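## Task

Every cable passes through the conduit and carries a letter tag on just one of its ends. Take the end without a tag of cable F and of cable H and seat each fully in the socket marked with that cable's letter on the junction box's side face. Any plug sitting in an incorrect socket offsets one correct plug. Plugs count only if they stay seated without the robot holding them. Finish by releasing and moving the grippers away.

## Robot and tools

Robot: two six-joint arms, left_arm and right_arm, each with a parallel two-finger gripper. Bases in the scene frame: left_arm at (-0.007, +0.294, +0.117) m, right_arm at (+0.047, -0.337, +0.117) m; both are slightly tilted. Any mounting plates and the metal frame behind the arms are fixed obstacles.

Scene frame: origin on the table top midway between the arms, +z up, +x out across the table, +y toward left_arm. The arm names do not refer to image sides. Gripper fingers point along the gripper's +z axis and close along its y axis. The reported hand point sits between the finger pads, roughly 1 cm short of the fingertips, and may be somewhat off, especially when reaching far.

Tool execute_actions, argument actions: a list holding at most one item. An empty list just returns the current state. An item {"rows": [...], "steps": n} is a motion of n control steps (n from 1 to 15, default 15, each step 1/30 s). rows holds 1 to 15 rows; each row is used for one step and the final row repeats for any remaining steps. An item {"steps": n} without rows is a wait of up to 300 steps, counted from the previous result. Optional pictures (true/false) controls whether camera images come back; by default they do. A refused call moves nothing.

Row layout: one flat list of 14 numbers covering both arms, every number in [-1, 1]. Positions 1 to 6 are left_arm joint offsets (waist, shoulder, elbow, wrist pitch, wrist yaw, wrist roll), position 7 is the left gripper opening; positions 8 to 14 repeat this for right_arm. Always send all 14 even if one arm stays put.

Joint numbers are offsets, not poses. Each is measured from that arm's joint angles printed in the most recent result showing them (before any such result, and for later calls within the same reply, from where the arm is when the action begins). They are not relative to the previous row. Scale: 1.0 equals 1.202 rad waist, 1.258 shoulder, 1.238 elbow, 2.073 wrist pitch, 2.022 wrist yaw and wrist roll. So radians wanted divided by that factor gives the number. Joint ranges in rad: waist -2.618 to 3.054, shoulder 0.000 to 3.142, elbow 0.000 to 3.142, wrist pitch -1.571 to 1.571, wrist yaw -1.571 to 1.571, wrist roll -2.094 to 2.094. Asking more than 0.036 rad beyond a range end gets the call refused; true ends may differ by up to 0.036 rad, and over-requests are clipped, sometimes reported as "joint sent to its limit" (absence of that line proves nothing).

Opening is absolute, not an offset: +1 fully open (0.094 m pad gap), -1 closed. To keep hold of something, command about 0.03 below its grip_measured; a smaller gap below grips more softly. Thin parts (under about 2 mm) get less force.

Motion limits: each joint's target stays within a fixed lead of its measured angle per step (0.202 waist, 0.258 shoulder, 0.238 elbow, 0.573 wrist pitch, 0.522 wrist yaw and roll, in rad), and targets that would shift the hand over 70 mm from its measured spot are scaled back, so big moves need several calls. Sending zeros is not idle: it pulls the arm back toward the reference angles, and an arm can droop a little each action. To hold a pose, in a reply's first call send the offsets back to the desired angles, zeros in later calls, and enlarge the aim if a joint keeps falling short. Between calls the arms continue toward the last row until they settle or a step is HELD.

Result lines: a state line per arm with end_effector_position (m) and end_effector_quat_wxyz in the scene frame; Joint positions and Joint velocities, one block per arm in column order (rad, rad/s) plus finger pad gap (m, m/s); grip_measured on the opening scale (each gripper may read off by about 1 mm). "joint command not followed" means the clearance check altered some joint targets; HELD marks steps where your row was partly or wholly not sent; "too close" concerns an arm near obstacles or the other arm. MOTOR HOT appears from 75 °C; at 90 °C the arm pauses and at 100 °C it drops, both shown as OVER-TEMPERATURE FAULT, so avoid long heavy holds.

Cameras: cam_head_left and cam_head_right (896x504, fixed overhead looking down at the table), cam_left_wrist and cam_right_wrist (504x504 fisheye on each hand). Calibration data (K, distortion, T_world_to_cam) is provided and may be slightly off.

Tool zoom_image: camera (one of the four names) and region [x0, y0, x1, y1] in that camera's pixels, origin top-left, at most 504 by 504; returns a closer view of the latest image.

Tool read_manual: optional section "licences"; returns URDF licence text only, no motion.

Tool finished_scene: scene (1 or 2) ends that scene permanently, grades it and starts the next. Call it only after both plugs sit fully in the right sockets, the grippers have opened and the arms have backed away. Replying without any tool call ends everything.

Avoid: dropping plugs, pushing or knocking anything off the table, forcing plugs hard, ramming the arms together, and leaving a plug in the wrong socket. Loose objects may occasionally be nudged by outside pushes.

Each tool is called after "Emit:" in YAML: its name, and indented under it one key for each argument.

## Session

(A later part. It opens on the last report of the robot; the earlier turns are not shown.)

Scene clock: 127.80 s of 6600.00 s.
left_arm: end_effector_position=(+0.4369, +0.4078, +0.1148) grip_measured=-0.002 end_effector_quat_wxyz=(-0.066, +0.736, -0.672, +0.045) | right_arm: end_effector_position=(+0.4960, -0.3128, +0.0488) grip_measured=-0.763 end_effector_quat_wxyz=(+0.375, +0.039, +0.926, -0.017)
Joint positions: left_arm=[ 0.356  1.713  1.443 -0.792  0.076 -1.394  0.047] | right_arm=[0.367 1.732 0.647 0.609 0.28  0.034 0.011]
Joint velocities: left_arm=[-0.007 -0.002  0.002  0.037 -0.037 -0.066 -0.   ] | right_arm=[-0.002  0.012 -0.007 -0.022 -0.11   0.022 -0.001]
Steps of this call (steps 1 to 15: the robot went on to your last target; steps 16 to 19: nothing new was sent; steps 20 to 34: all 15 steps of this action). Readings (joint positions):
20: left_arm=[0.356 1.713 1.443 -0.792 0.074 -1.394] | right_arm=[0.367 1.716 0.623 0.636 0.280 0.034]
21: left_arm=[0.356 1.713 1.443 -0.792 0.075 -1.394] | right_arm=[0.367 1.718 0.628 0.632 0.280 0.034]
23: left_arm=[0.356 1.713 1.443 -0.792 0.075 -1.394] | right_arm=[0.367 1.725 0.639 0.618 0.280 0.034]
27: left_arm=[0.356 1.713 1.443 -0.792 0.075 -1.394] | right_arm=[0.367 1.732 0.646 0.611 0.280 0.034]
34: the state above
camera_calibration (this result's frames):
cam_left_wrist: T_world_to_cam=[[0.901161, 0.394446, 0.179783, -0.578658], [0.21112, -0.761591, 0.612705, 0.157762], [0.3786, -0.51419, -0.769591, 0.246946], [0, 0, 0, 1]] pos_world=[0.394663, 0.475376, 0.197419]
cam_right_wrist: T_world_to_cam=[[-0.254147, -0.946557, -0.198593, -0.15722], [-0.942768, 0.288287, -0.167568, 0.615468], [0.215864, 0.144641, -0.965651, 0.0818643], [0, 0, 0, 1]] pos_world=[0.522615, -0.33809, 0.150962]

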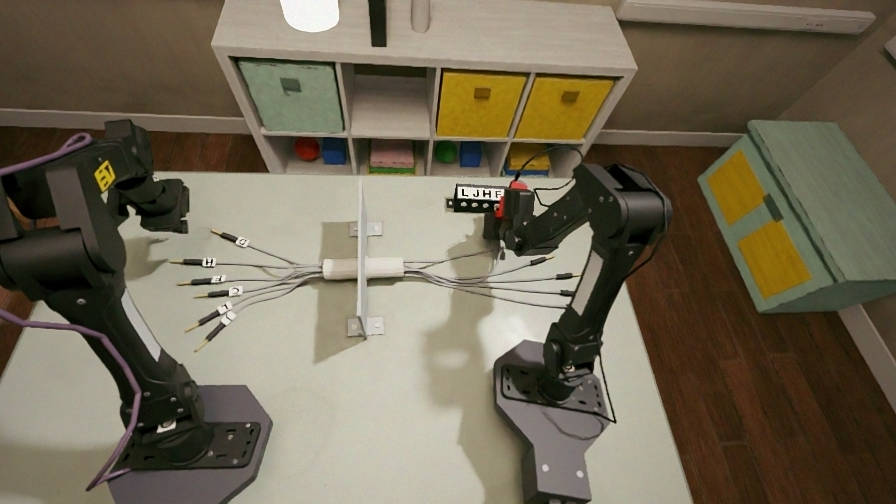

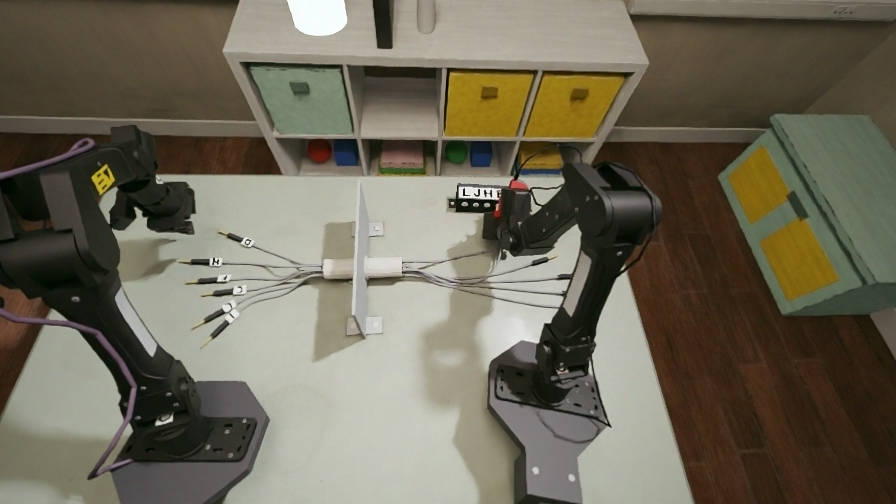

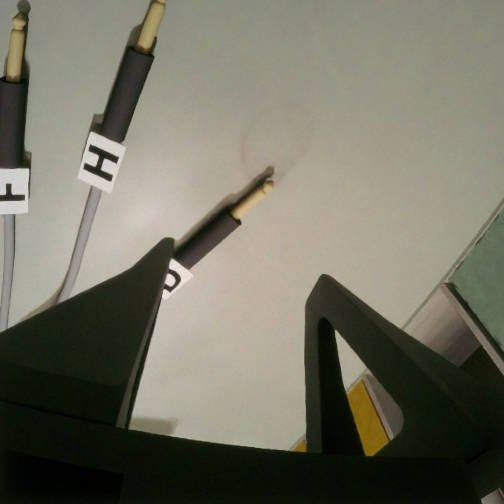

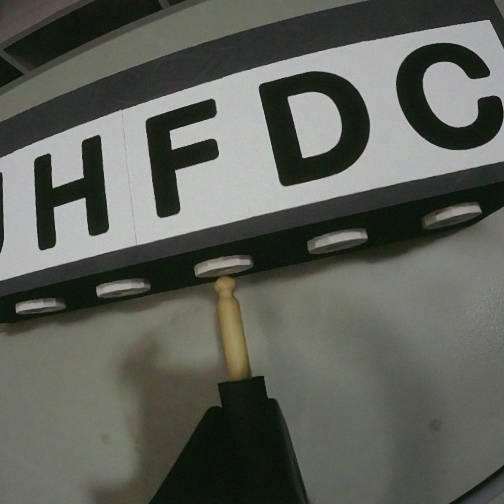

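Emit:
execute_actions:
  actions:
    - {"rows":[[0,0,0,0,0,0,0,0,-0.022,0.015,0.005,0,0,-0.81],[0,0,0,0,0,0,0,0,-0.022,0.015,0.005,0,0,-0.81],[0,0,0,0,0,0,0,0,-0.022,0.015,0.005,0,0,-0.81],[0,0,0,0,0,0,0,0,-0.022,0.015,0.015,0,0,-0.81],[0,0,0,0,0,0,0,0,-0.022,0.015,0.021,0,0,-0.81]],"steps":15}

Emit:
zoom_image:
  camera: "cam_right_wrist"
  region: [160,220,300,330]

Scene clock: 129.50 s of 6600.00 s.
left_arm: end_effector_position=(+0.4370, +0.4076, +0.1148) grip_measured=-0.002 end_effector_quat_wxyz=(-0.065, +0.736, -0.672, +0.045) | right_arm: end_effector_position=(+0.4960, -0.3128, +0.0488) grip_measured=-0.763 end_effector_quat_wxyz=(+0.375, +0.039, +0.926, -0.017)
Joint positions: left_arm=[ 0.356  1.713  1.443 -0.792  0.077 -1.394  0.047] | right_arm=[0.367 1.732 0.647 0.609 0.28  0.034 0.011]
Joint velocities: left_arm=[-0.012  0.007  0.027 -0.037 -0.037 -0.007  0.   ] | right_arm=[ 0.012 -0.007 -0.012 -0.022 -0.066  0.022  0.   ]
Steps of this call (steps 1 to 15: the robot went on to your last target; steps 16 to 36: nothing new was sent; steps 37 to 51: all 15 steps of this action). Readings (joint positions):
37: left_arm=[0.356 1.713 1.443 -0.792 0.076 -1.394] | right_arm=[0.367 1.732 0.647 0.609 0.280 0.034]
38: left_arm=[0.356 1.713 1.443 -0.792 0.076 -1.394] | right_arm=[0.367 1.732 0.647 0.608 0.280 0.034]
40: left_arm=[0.356 1.713 1.443 -0.792 0.077 -1.394] | right_arm=[0.367 1.732 0.647 0.608 0.280 0.034]
44: left_arm=[0.356 1.713 1.443 -0.792 0.077 -1.394] | right_arm=[0.367 1.732 0.647 0.609 0.280 0.034]
51: the state above
camera_calibration (this result's frames):
cam_left_wrist: T_world_to_cam=[[0.901184, 0.394489, 0.179568, -0.578623], [0.210692, -0.760751, 0.613895, 0.157254], [0.378782, -0.515399, -0.768693, 0.247095], [0, 0, 0, 1]] pos_world=[0.394718, 0.475244, 0.197305]
cam_right_wrist: T_world_to_cam=[[-0.254147, -0.946557, -0.198593, -0.15722], [-0.942768, 0.288287, -0.167568, 0.615468], [0.215864, 0.144641, -0.965651, 0.0818643], [0, 0, 0, 1]] pos_world=[0.522615, -0.33809, 0.150962]

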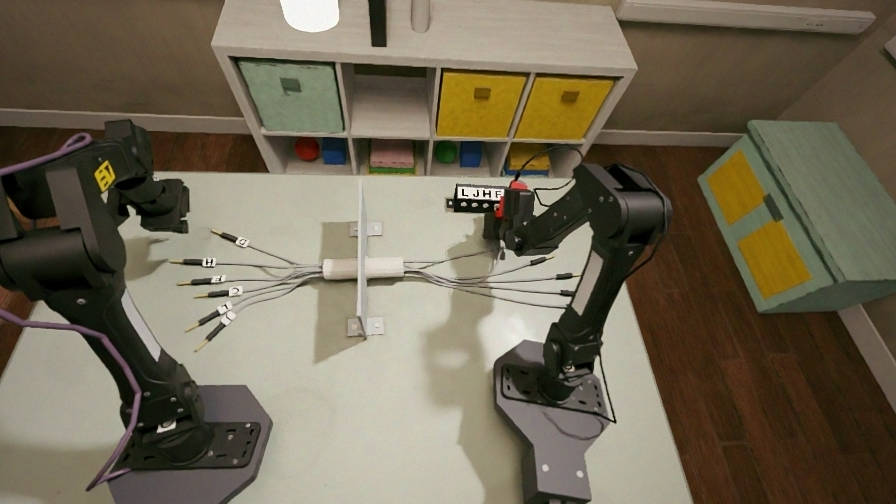

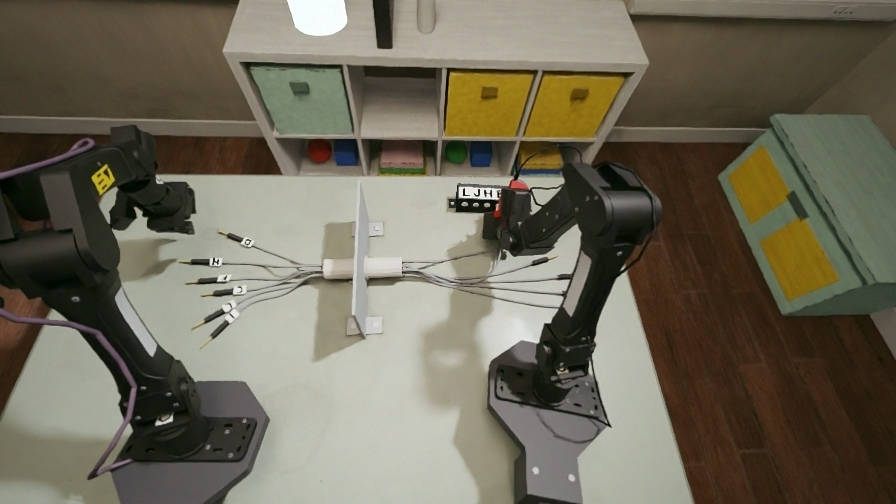

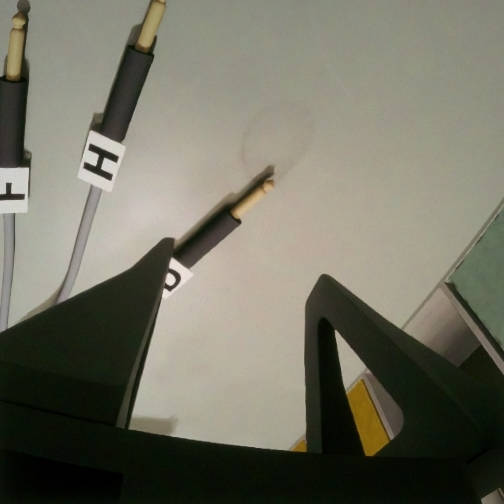

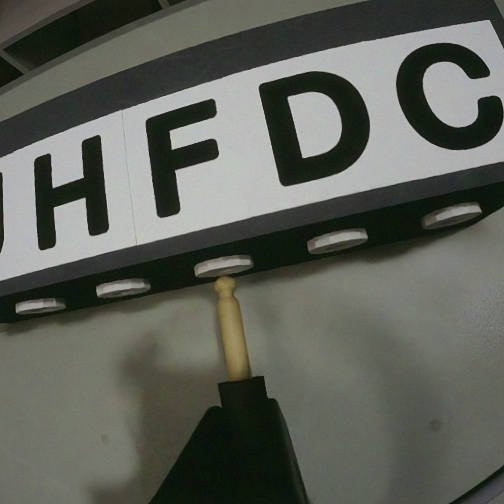

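Region (160, 220, 300, 330) of cam_right_wrist's 504x504 image, scaled by 3.600, with more detail than that image has; it fills the top 396 rows of this view, and the rest is white.

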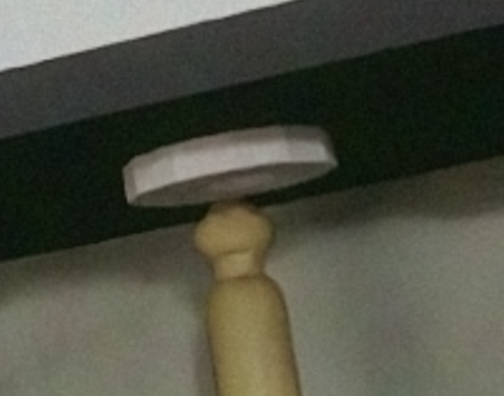

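Emit:
execute_actions:
  actions:
    - {"rows":[[0,0,0,0,0,0,0,0,0.008,0.04,0.012,0,0,-0.81],[0,0,0,0,0,0,0,0,0.015,0.06,0.012,0,0,-0.81]],"steps":15}

Emit:
zoom_image:
  camera: "cam_right_wrist"
  region: [160,220,300,330]

Scene clock: 131.30 s of 6600.00 s.
left_arm: end_effector_position=(+0.4371, +0.4072, +0.1148) grip_measured=-0.002 end_effector_quat_wxyz=(-0.065, +0.736, -0.672, +0.046) | right_arm: end_effector_position=(+0.4987, -0.3114, +0.0444) grip_measured=-0.763 end_effector_quat_wxyz=(+0.366, +0.036, +0.930, -0.017)
Joint positions: left_arm=[ 0.356  1.713  1.443 -0.792  0.079 -1.394  0.047] | right_arm=[0.367 1.75  0.674 0.581 0.279 0.034 0.011]
Joint velocities: left_arm=[-0.002  0.007 -0.002  0.051 -0.051 -0.007  0.001] | right_arm=[-0.012 -0.012 -0.012  0.007  0.051  0.066 -0.   ]
Steps of this call (steps 1 to 15: the robot went on to your last target; steps 16 to 39: nothing new was sent; steps 40 to 54: all 15 steps of this action). Readings (joint positions):
40: left_arm=[0.356 1.713 1.443 -0.792 0.078 -1.394] | right_arm=[0.367 1.732 0.649 0.608 0.280 0.034]
41: left_arm=[0.356 1.713 1.443 -0.792 0.078 -1.394] | right_arm=[0.367 1.735 0.654 0.603 0.280 0.034]
43: left_arm=[0.356 1.713 1.443 -0.792 0.078 -1.394] | right_arm=[0.367 1.745 0.668 0.589 0.278 0.034]
47: left_arm=[0.356 1.713 1.443 -0.792 0.079 -1.394] | right_arm=[0.367 1.750 0.673 0.582 0.279 0.034]
54: the state above
camera_calibration (this result's frames):
cam_left_wrist: T_world_to_cam=[[0.901214, 0.394543, 0.1793, -0.578578], [0.210156, -0.759698, 0.615381, 0.156619], [0.379008, -0.516909, -0.767566, 0.247281], [0, 0, 0, 1]] pos_world=[0.394787, 0.475079, 0.197164]
cam_right_wrist: T_world_to_cam=[[-0.253633, -0.94795, -0.192512, -0.157013], [-0.946973, 0.283922, -0.150433, 0.61687], [0.197261, 0.144149, -0.969695, 0.0862074], [0, 0, 0, 1]] pos_world=[0.52733, -0.33641, 0.146165]

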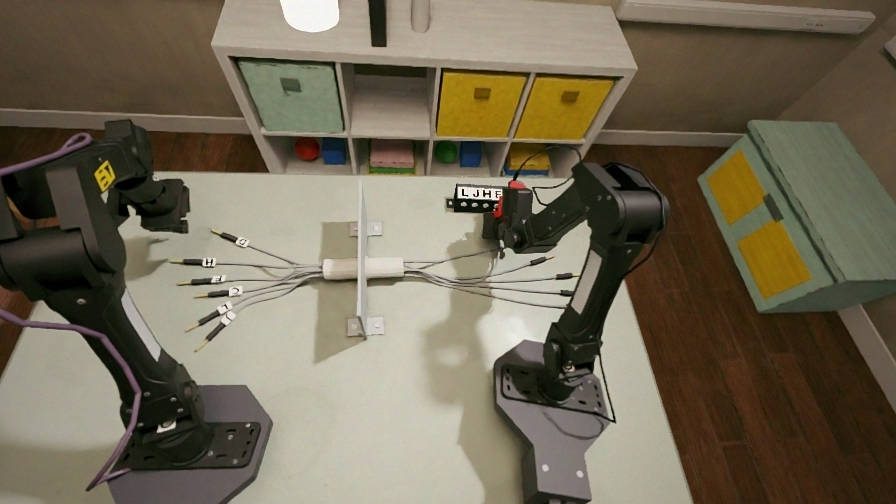

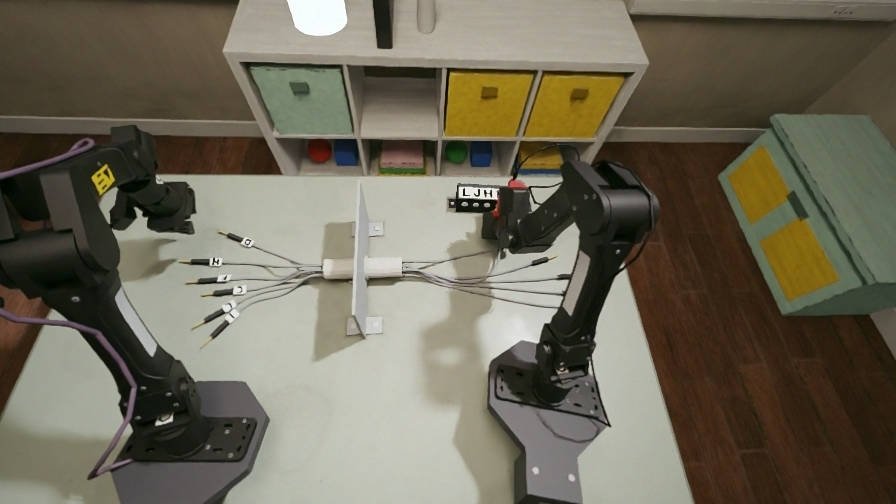

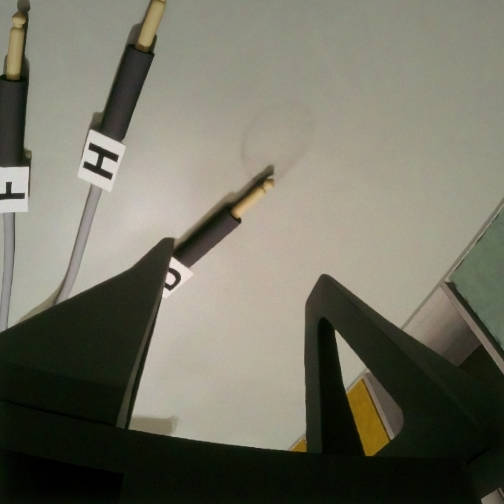

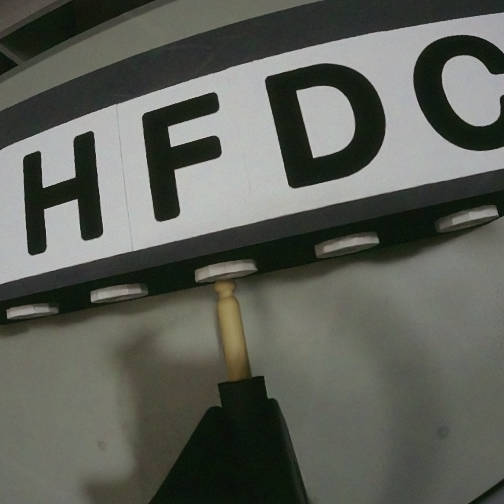

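Region (160, 220, 300, 330) of cam_right_wrist's 504x504 image, scaled by 3.600, with more detail than that image has; it fills the top 396 rows of this view, and the rest is white.

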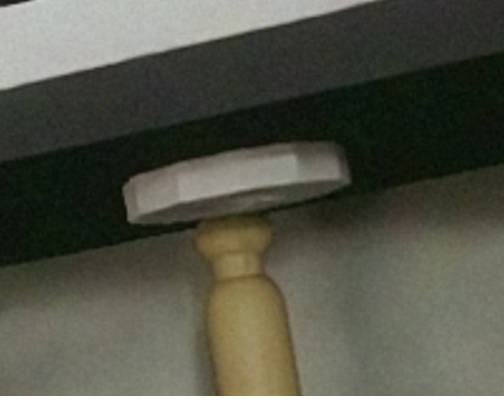

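Emit:
execute_actions:
  actions:
    - {"rows":[[0,0,0,0,0,0,0,0,-0.02,0,0.02,0,0,-0.81],[0,0,0,0,0,0,0,0,-0.04,-0.015,0.025,0,0,-0.81],[0,0,0,0,0,0,0,0,-0.05,-0.02,0.03,0,0,-0.81],[0,0,0,0,0,0,0,0,-0.05,-0.02,0.03,0,0,-0.81],[0,0,0,0,0,0,0,0,-0.05,-0.02,0.03,0,0,-0.81],[0,0,0,0,0,0,0,0,-0.05,-0.02,0.04,0,0,-0.81],[0,0,0,0,0,0,0,0,-0.05,-0.02,0.05,0,0,-0.81]],"steps":15}

Emit:
zoom_image:
  camera: "cam_right_wrist"
  region: [160,220,300,330]

Scene clock: 132.83 s of 6600.00 s.
left_arm: end_effector_position=(+0.4371, +0.4070, +0.1148) grip_measured=-0.002 end_effector_quat_wxyz=(-0.064, +0.736, -0.672, +0.047) | right_arm: end_effector_position=(+0.4973, -0.3115, +0.0498) grip_measured=-0.763 end_effector_quat_wxyz=(+0.374, +0.037, +0.926, -0.013)
Joint positions: left_arm=[ 0.356  1.713  1.443 -0.792  0.081 -1.394  0.047] | right_arm=[0.367 1.729 0.654 0.599 0.273 0.034 0.011]
Joint velocities: left_arm=[-0.002 -0.002 -0.032 -0.022 -0.066 -0.051  0.   ] | right_arm=[-0.012 -0.022 -0.007  0.051  0.051 -0.022 -0.001]
Steps of this call (steps 1 to 15: the robot went on to your last target; steps 16 to 31: nothing new was sent; steps 32 to 46: all 15 steps of this action). Readings (joint positions):
32: left_arm=[0.356 1.713 1.443 -0.792 0.079 -1.394] | right_arm=[0.367 1.750 0.674 0.580 0.279 0.034]
33: left_arm=[0.356 1.713 1.443 -0.792 0.079 -1.394] | right_arm=[0.367 1.749 0.672 0.581 0.279 0.034]
35: left_arm=[0.356 1.713 1.443 -0.792 0.080 -1.394] | right_arm=[0.367 1.739 0.665 0.586 0.279 0.034]
39: left_arm=[0.356 1.713 1.443 -0.792 0.080 -1.394] | right_arm=[0.367 1.729 0.656 0.594 0.274 0.034]
46: the state above
camera_calibration (this result's frames):
cam_left_wrist: T_world_to_cam=[[0.901238, 0.394586, 0.179086, -0.578543], [0.209727, -0.758854, 0.616567, 0.15611], [0.379188, -0.518115, -0.766664, 0.247429], [0, 0, 0, 1]] pos_world=[0.394842, 0.474946, 0.197051]
cam_right_wrist: T_world_to_cam=[[-0.24938, -0.946858, -0.203148, -0.157727], [-0.944421, 0.284191, -0.165242, 0.615924], [0.214194, 0.150649, -0.965104, 0.0851078], [0, 0, 0, 1]] pos_world=[0.524128, -0.337207, 0.151873]

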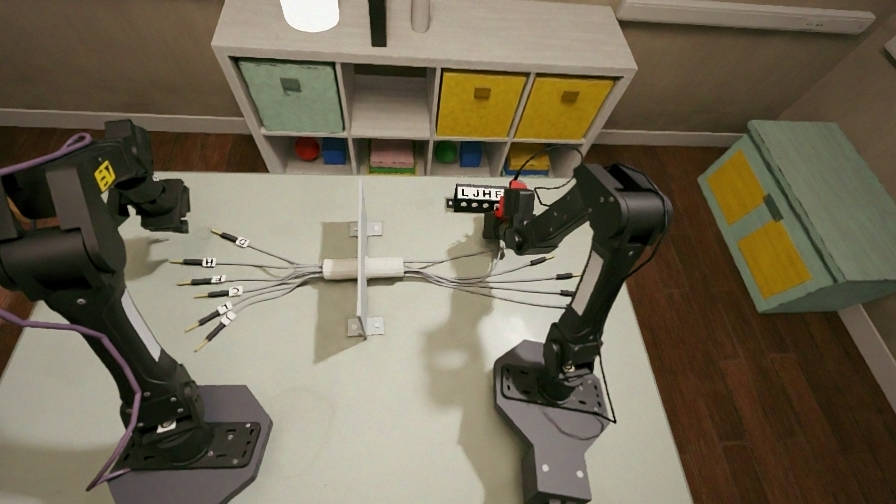

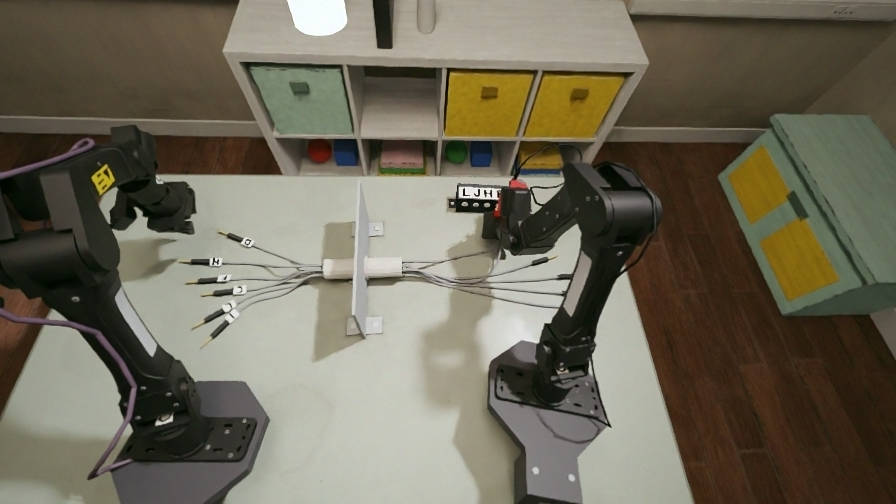

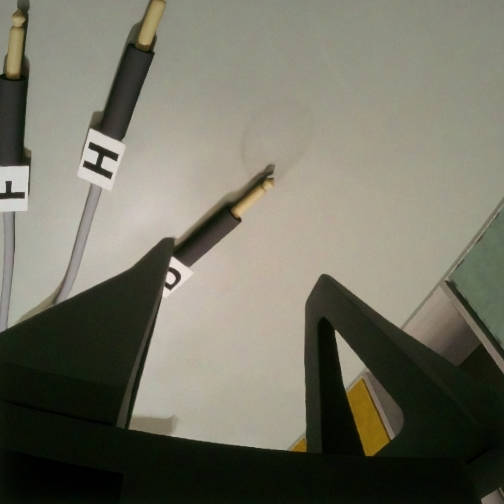

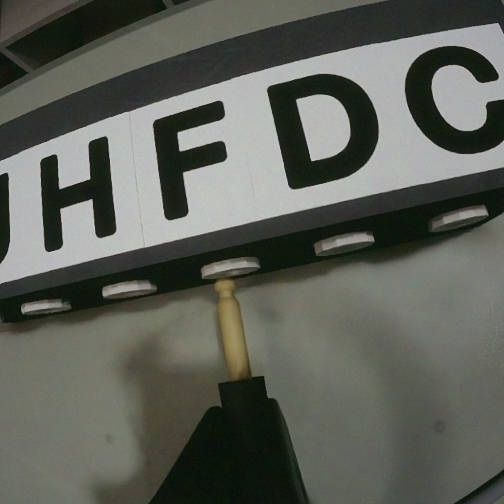

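Region (160, 220, 300, 330) of cam_right_wrist's 504x504 image, scaled by 3.600, with more detail than that image has; it fills the top 396 rows of this view, and the rest is white.

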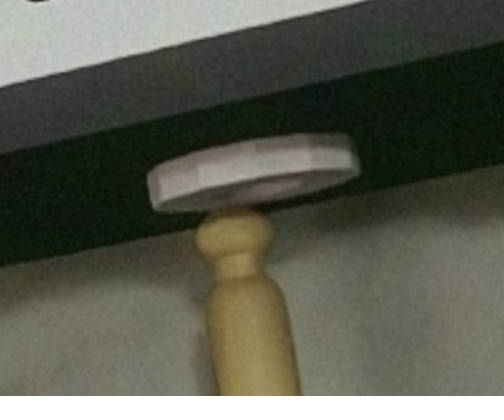

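Emit:
execute_actions:
  actions:
    - {"rows":[[0,0,0,0,0,0,0,0,-0.015,-0.02,0,0.005,0,-0.81],[0,0,0,0,0,0,0,0,-0.025,-0.04,0,0.005,0,-0.81],[0,0,0,0,0,0,0,0,-0.03,-0.045,0.01,0.005,0,-0.81],[0,0,0,0,0,0,0,0,-0.03,-0.045,0.01,0.005,0,-0.81],[0,0,0,0,0,0,0,0,-0.03,-0.045,0.02,0.005,0,-0.81],[0,0,0,0,0,0,0,0,-0.035,-0.045,0.03,0.005,0,-0.81],[0,0,0,0,0,0,0,0,-0.035,-0.045,0.035,0.005,0,-0.81]],"steps":15}

Emit:
zoom_image:
  camera: "cam_right_wrist"
  region: [160,200,300,310]

Scene clock: 134.40 s of 6600.00 s.
left_arm: end_effector_position=(+0.4372, +0.4067, +0.1148) grip_measured=-0.002 end_effector_quat_wxyz=(-0.064, +0.736, -0.673, +0.048) | right_arm: end_effector_position=(+0.4884, -0.3130, +0.0474) grip_measured=-0.763 end_effector_quat_wxyz=(+0.377, +0.039, +0.925, -0.015)
Joint positions: left_arm=[ 0.356  1.713  1.443 -0.792  0.082 -1.394  0.047] | right_arm=[0.367 1.726 0.611 0.644 0.277 0.034 0.011]
Joint velocities: left_arm=[-0.007  0.002 -0.002 -0.022 -0.007  0.037 -0.   ] | right_arm=[-0.007  0.012 -0.032  0.037  0.022  0.051 -0.001]
Steps of this call (steps 1 to 15: the robot went on to your last target; steps 16 to 32: nothing new was sent; steps 33 to 47: all 15 steps of this action). Readings (joint positions):
33: left_arm=[0.356 1.713 1.443 -0.792 0.081 -1.394] | right_arm=[0.367 1.729 0.652 0.597 0.273 0.034]
34: left_arm=[0.356 1.713 1.443 -0.792 0.081 -1.394] | right_arm=[0.367 1.729 0.647 0.598 0.274 0.034]
36: left_arm=[0.356 1.713 1.443 -0.792 0.082 -1.394] | right_arm=[0.367 1.727 0.630 0.602 0.274 0.034]
40: left_arm=[0.356 1.713 1.443 -0.792 0.082 -1.394] | right_arm=[0.367 1.726 0.611 0.614 0.276 0.034]
47: the state above
camera_calibration (this result's frames):
cam_left_wrist: T_world_to_cam=[[0.901262, 0.394628, 0.178871, -0.578507], [0.209298, -0.758008, 0.617753, 0.155601], [0.379368, -0.51932, -0.765759, 0.247576], [0, 0, 0, 1]] pos_world=[0.394897, 0.474813, 0.196938]
cam_right_wrist: T_world_to_cam=[[-0.251713, -0.946316, -0.202797, -0.160521], [-0.942372, 0.287377, -0.171314, 0.607833], [0.220396, 0.147988, -0.964119, 0.0810156], [0, 0, 0, 1]] pos_world=[0.514544, -0.33857, 0.149686]

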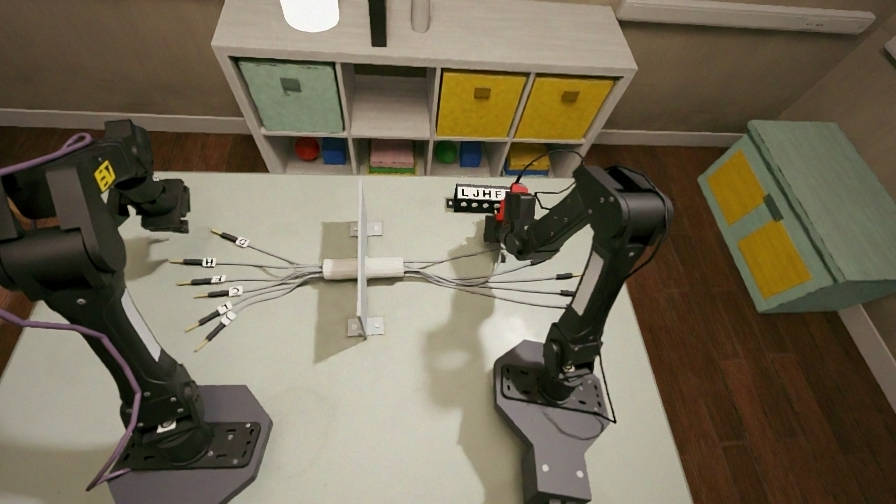

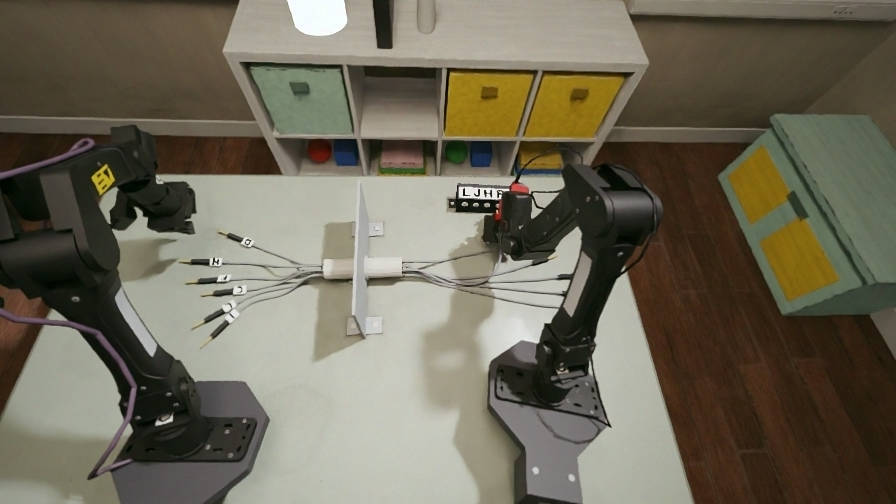

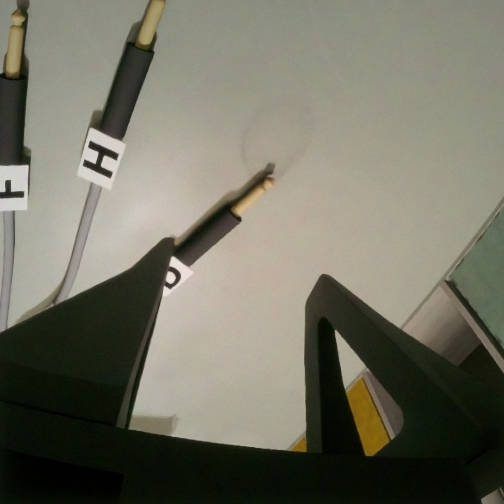

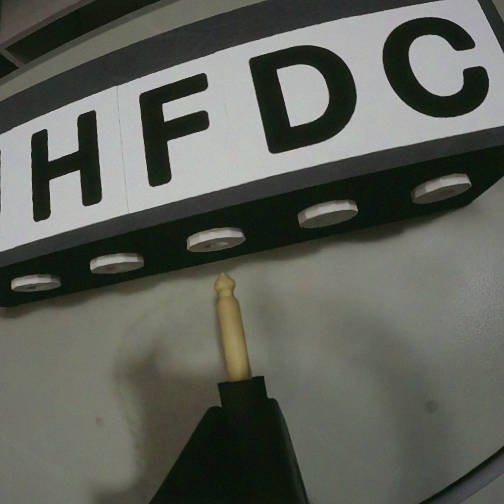

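Region (160, 200, 300, 310) of cam_right_wrist's 504x504 image, scaled by 3.600, with more detail than that image has; it fills the top 396 rows of this view, and the rest is white.

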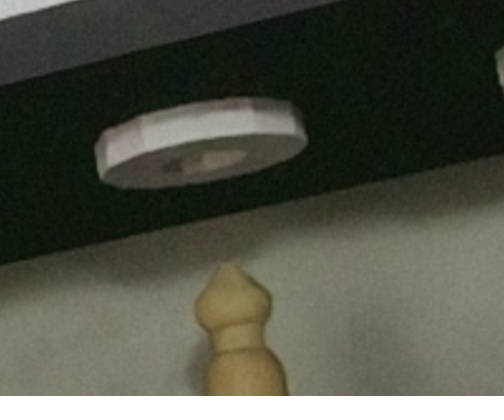

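Emit:
execute_actions:
  actions:
    - {"rows":[[0,0,0,0,0,0,0,0,-0.02,0,0.008,0,0,-0.81],[0,0,0,0,0,0,0,0,-0.04,0,0.008,0,0,-0.81]],"steps":15}

Emit:
zoom_image:
  camera: "cam_right_wrist"
  region: [160,200,300,310]

Scene clock: 136.83 s of 6600.00 s.
left_arm: end_effector_position=(+0.4373, +0.4064, +0.1148) grip_measured=-0.002 end_effector_quat_wxyz=(-0.064, +0.736, -0.673, +0.048) | right_arm: end_effector_position=(+0.4927, -0.3139, +0.0558) grip_measured=-0.763 end_effector_quat_wxyz=(+0.388, +0.042, +0.921, -0.014)
Joint positions: left_arm=[ 0.356  1.713  1.443 -0.792  0.084 -1.394  0.047] | right_arm=[0.367 1.707 0.611 0.65  0.277 0.034 0.011]
Joint velocities: left_arm=[-0.007 -0.002 -0.007 -0.037 -0.022 -0.081 -0.   ] | right_arm=[-0.007  0.002 -0.007 -0.051  0.022  0.022  0.001]
Steps of this call (steps 1 to 15: the robot went on to your last target; steps 16 to 58: nothing new was sent; steps 59 to 73: all 15 steps of this action). Readings (joint positions):
59: left_arm=[0.356 1.713 1.443 -0.792 0.083 -1.394] | right_arm=[0.367 1.726 0.611 0.650 0.277 0.034]
60: left_arm=[0.356 1.713 1.443 -0.792 0.083 -1.394] | right_arm=[0.367 1.724 0.611 0.650 0.277 0.034]
62: left_arm=[0.356 1.713 1.443 -0.792 0.083 -1.394] | right_arm=[0.367 1.718 0.611 0.650 0.277 0.034]
66: left_arm=[0.356 1.713 1.443 -0.792 0.084 -1.394] | right_arm=[0.367 1.707 0.611 0.650 0.277 0.034]
73: the state above
camera_calibration (this result's frames):
cam_left_wrist: T_world_to_cam=[[0.901287, 0.39467, 0.178657, -0.578472], [0.208869, -0.75716, 0.618937, 0.155093], [0.379547, -0.520524, -0.764852, 0.247722], [0, 0, 0, 1]] pos_world=[0.394953, 0.47468, 0.196826]
cam_right_wrist: T_world_to_cam=[[-0.250769, -0.944514, -0.212149, -0.157967], [-0.93662, 0.292117, -0.193416, 0.613496], [0.244657, 0.1502, -0.957905, 0.0766781], [0, 0, 0, 1]] pos_world=[0.51624, -0.339931, 0.158598]

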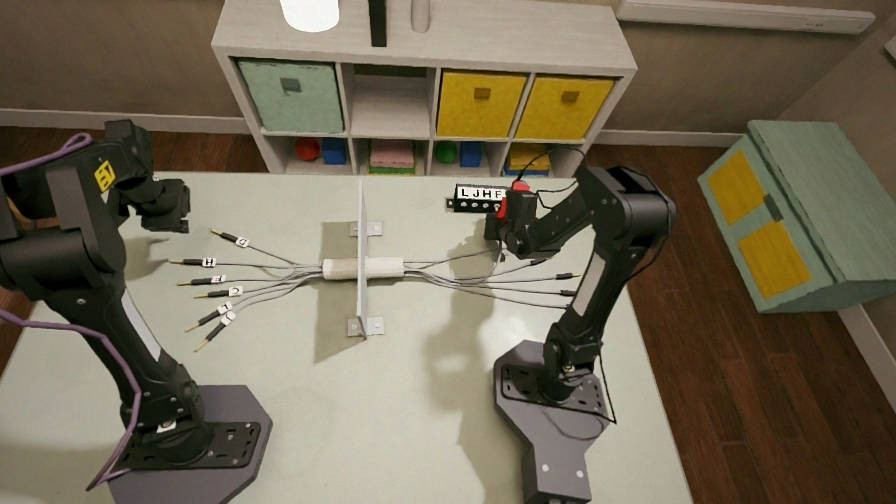

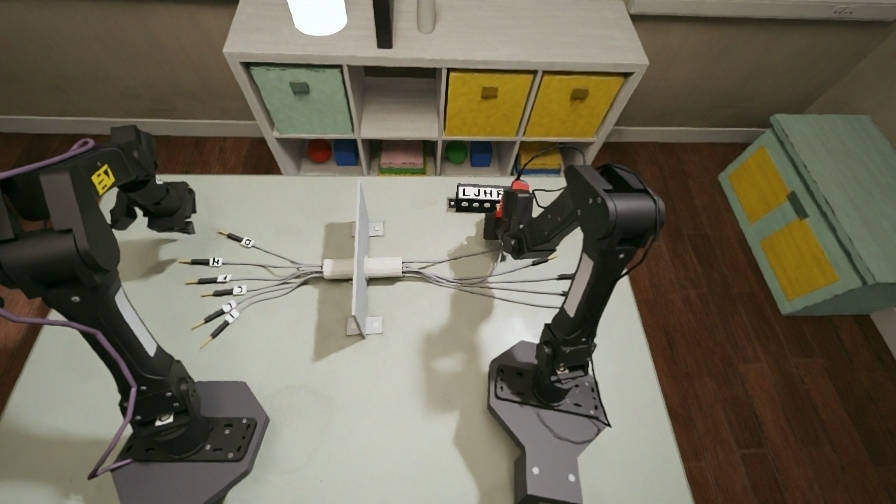

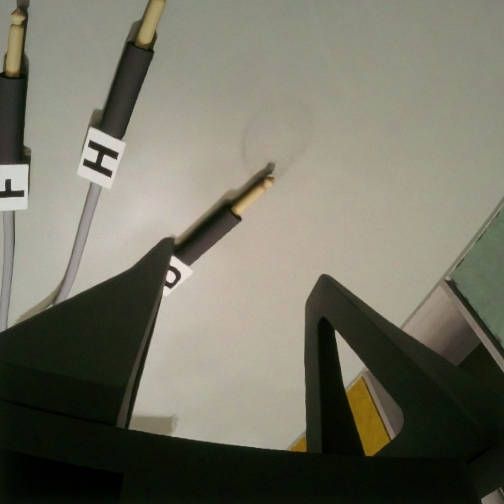

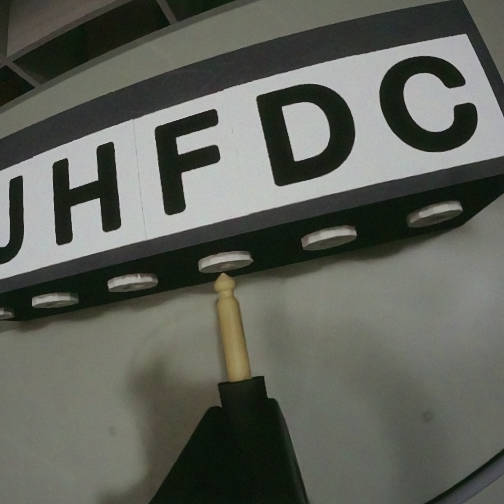

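Region (160, 200, 300, 310) of cam_right_wrist's 504x504 image, scaled by 3.600, with more detail than that image has; it fills the top 396 rows of this view, and the rest is white.

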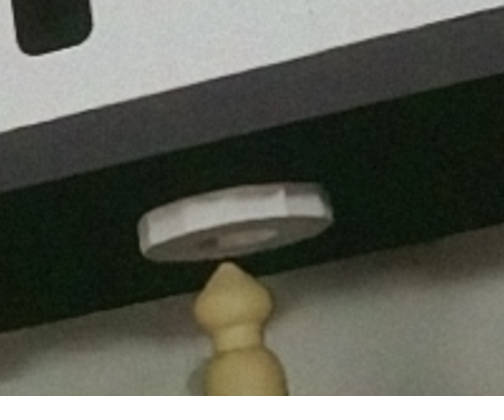

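Emit:
execute_actions:
  actions:
    - {"rows":[[0,0,0,0,0,0,0,-0.014,0,0.025,0,0,0,-0.81],[0,0,0,0,0,0,0,-0.014,0.004,0.03,0,0,0,-0.81],[0,0,0,0,0,0,0,-0.014,0.008,0.035,0,0,0,-0.81],[0,0,0,0,0,0,0,-0.014,0.012,0.04,0,0,0,-0.81],[0,0,0,0,0,0,0,-0.014,0.016,0.045,0,0,0,-0.81]],"steps":15}

Emit:
zoom_image:
  camera: "cam_right_wrist"
  region: [160,200,300,310]

Scene clock: 139.07 s of 6600.00 s.
left_arm: end_effector_position=(+0.4374, +0.4062, +0.1148) grip_measured=-0.002 end_effector_quat_wxyz=(-0.063, +0.736, -0.673, +0.049) | right_arm: end_effector_position=(+0.4989, -0.3158, +0.0559) grip_measured=-0.763 end_effector_quat_wxyz=(+0.389, +0.044, +0.920, -0.014)
Joint positions: left_arm=[ 0.356  1.713  1.443 -0.792  0.085 -1.394  0.047] | right_arm=[0.36  1.718 0.635 0.64  0.273 0.034 0.011]
Joint velocities: left_arm=[ 0.017 -0.012 -0.012  0.007 -0.022 -0.051 -0.   ] | right_arm=[ 0.007  0.002 -0.017 -0.022 -0.007 -0.022 -0.001]
Steps of this call (steps 1 to 15: the robot went on to your last target; steps 16 to 52: nothing new was sent; steps 53 to 67: all 15 steps of this action). Readings (joint positions):
53: left_arm=[0.356 1.713 1.443 -0.792 0.084 -1.394] | right_arm=[0.366 1.707 0.611 0.650 0.277 0.034]
54: left_arm=[0.356 1.713 1.443 -0.792 0.084 -1.394] | right_arm=[0.365 1.707 0.611 0.650 0.277 0.034]
56: left_arm=[0.356 1.713 1.443 -0.792 0.085 -1.394] | right_arm=[0.361 1.707 0.616 0.647 0.277 0.034]
60: left_arm=[0.356 1.713 1.443 -0.792 0.085 -1.394] | right_arm=[0.360 1.717 0.631 0.640 0.273 0.034]
67: the state above
camera_calibration (this result's frames):
cam_left_wrist: T_world_to_cam=[[0.901311, 0.394711, 0.178442, -0.578436], [0.20844, -0.75631, 0.62012, 0.154583], [0.379726, -0.521726, -0.763944, 0.247867], [0, 0, 0, 1]] pos_world=[0.395008, 0.474547, 0.196714]
cam_right_wrist: T_world_to_cam=[[-0.254907, -0.943221, -0.212969, -0.155655], [-0.934852, 0.296679, -0.195021, 0.620466], [0.247131, 0.149382, -0.957398, 0.0739513], [0, 0, 0, 1]] pos_world=[0.52209, -0.341944, 0.158655]

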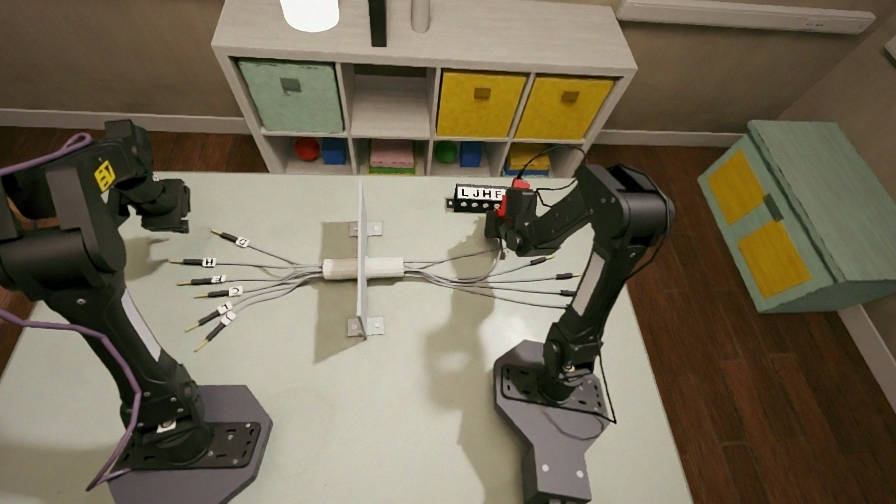

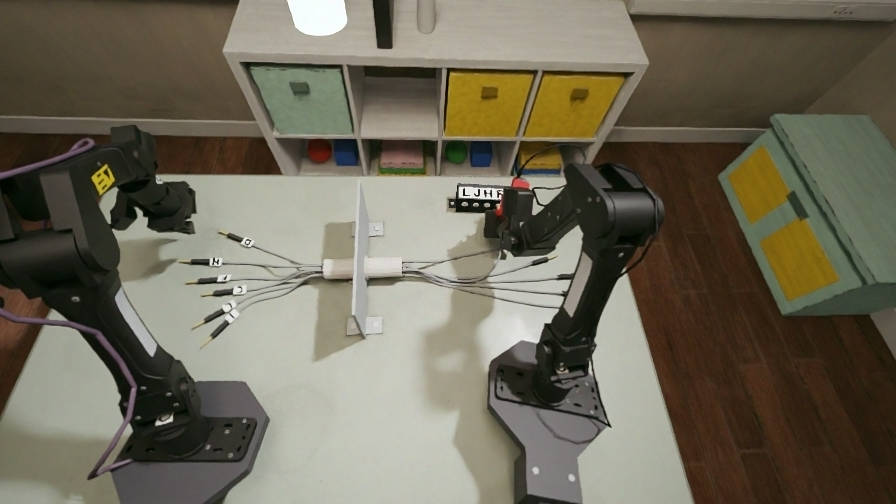

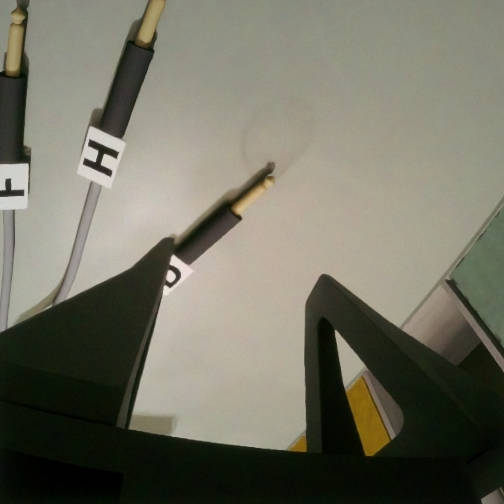

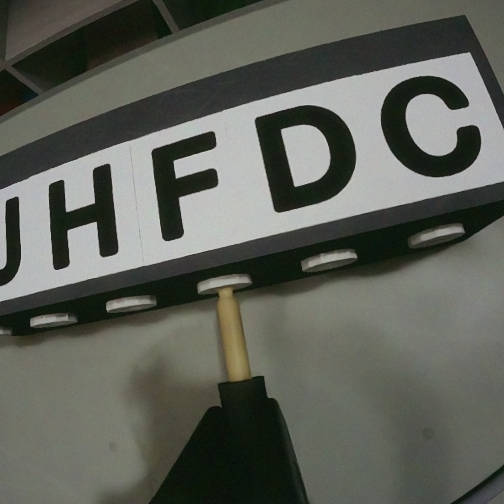

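Region (160, 200, 300, 310) of cam_right_wrist's 504x504 image, scaled by 3.600, with more detail than that image has; it fills the top 396 rows of this view, and the rest is white.

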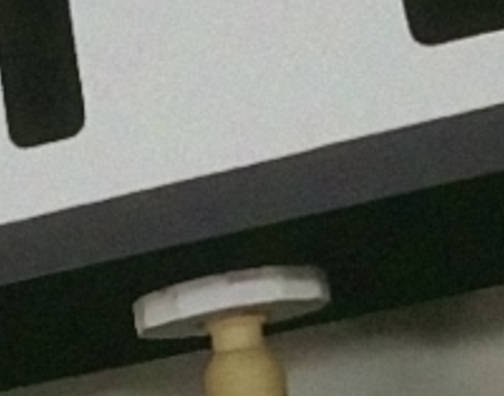

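Emit:
execute_actions:
  actions:
    - {"rows":[[0,0,0,0,0,0,0,-0.005,0.004,0.03,0,0,0,-0.81],[0,0,0,0,0,0,0,-0.006,0.008,0.037,0,0,0,-0.81],[0,0,0,0,0,0,0,-0.007,0.012,0.044,-0.001,0,0,-0.81],[0,0,0,0,0,0,0,-0.008,0.016,0.051,-0.002,0,0,-0.81],[0,0,0,0,0,0,0,-0.010,0.020,0.058,-0.003,0,0,-0.81],[0,0,0,0,0,0,0,-0.012,0.024,0.065,-0.004,0,0,-0.81]],"steps":15}

Scene clock: 140.37 s of 6600.00 s.
left_arm: end_effector_position=(+0.4374, +0.4059, +0.1148) grip_measured=-0.002 end_effector_quat_wxyz=(-0.063, +0.736, -0.673, +0.049) | right_arm: end_effector_position=(+0.5082, -0.3162, +0.0553) grip_measured=-0.763 end_effector_quat_wxyz=(+0.388, +0.045, +0.920, -0.016)
Joint positions: left_arm=[ 0.356  1.713  1.443 -0.792  0.087 -1.394  0.047] | right_arm=[0.357 1.737 0.676 0.617 0.275 0.034 0.011]
Joint velocities: left_arm=[-0.002  0.002  0.017  0.007  0.007  0.095 -0.001] | right_arm=[ 0.002 -0.002 -0.007 -0.051  0.037 -0.022 -0.001]
Steps of this call (steps 1 to 15: the robot went on to your last target; steps 16 to 24: nothing new was sent; steps 25 to 39: all 15 steps of this action). Readings (joint positions):
25: left_arm=[0.356 1.713 1.443 -0.792 0.086 -1.394] | right_arm=[0.360 1.718 0.635 0.639 0.273 0.034]
26: left_arm=[0.356 1.713 1.443 -0.792 0.086 -1.394] | right_arm=[0.360 1.718 0.637 0.637 0.273 0.034]
28: left_arm=[0.356 1.713 1.443 -0.792 0.086 -1.394] | right_arm=[0.360 1.722 0.648 0.630 0.274 0.034]
32: left_arm=[0.356 1.713 1.443 -0.792 0.087 -1.394] | right_arm=[0.357 1.737 0.675 0.618 0.275 0.034]
39: the state above
camera_calibration (this result's frames):
cam_left_wrist: T_world_to_cam=[[0.901335, 0.394753, 0.178227, -0.5784], [0.20801, -0.755458, 0.621301, 0.154074], [0.379904, -0.522927, -0.763034, 0.248012], [0, 0, 0, 1]] pos_world=[0.395063, 0.474414, 0.196602]
cam_right_wrist: T_world_to_cam=[[-0.258778, -0.942723, -0.210494, -0.151765], [-0.934033, 0.299761, -0.19423, 0.629704], [0.246203, 0.146346, -0.958106, 0.0707518], [0, 0, 0, 1]] pos_world=[0.531472, -0.342188, 0.15815]

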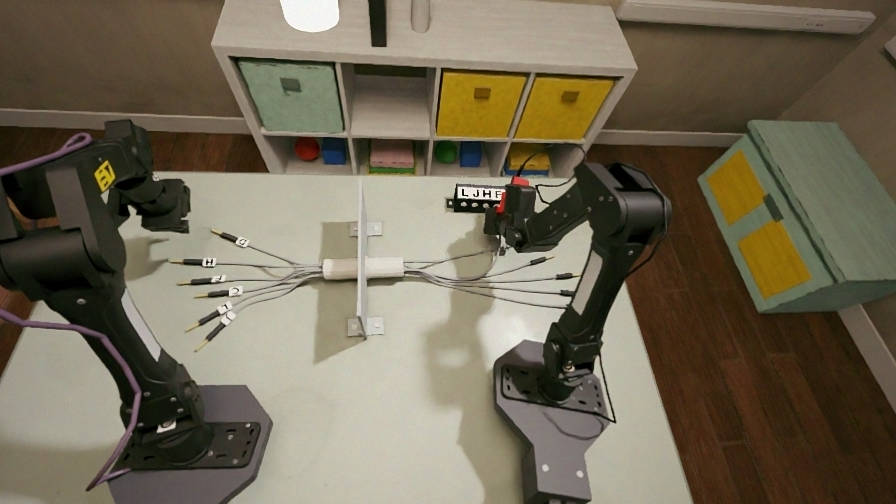

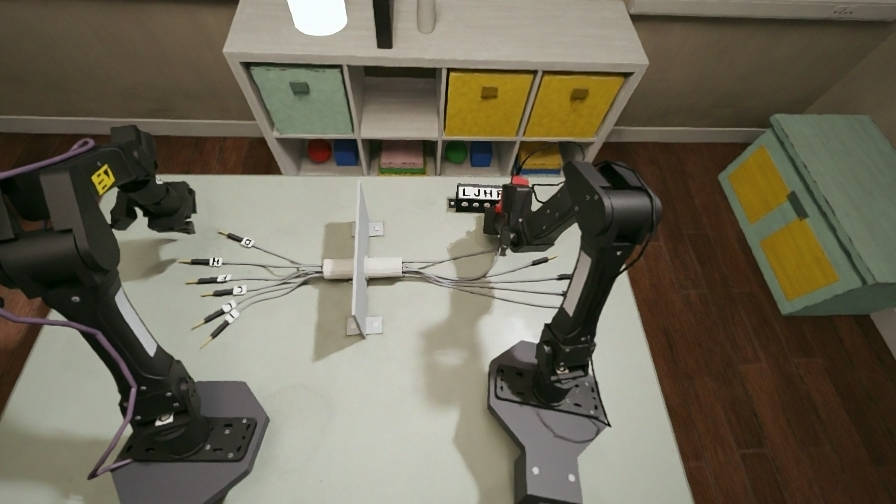

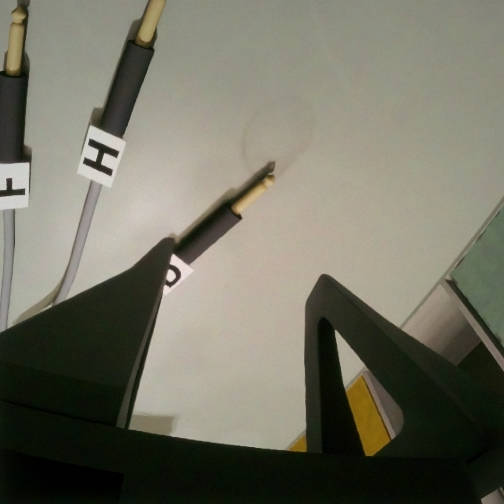

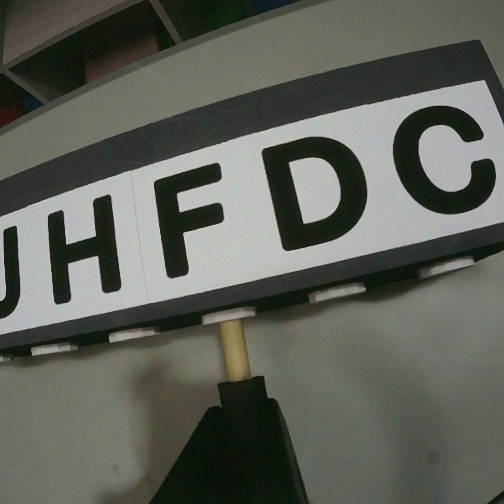

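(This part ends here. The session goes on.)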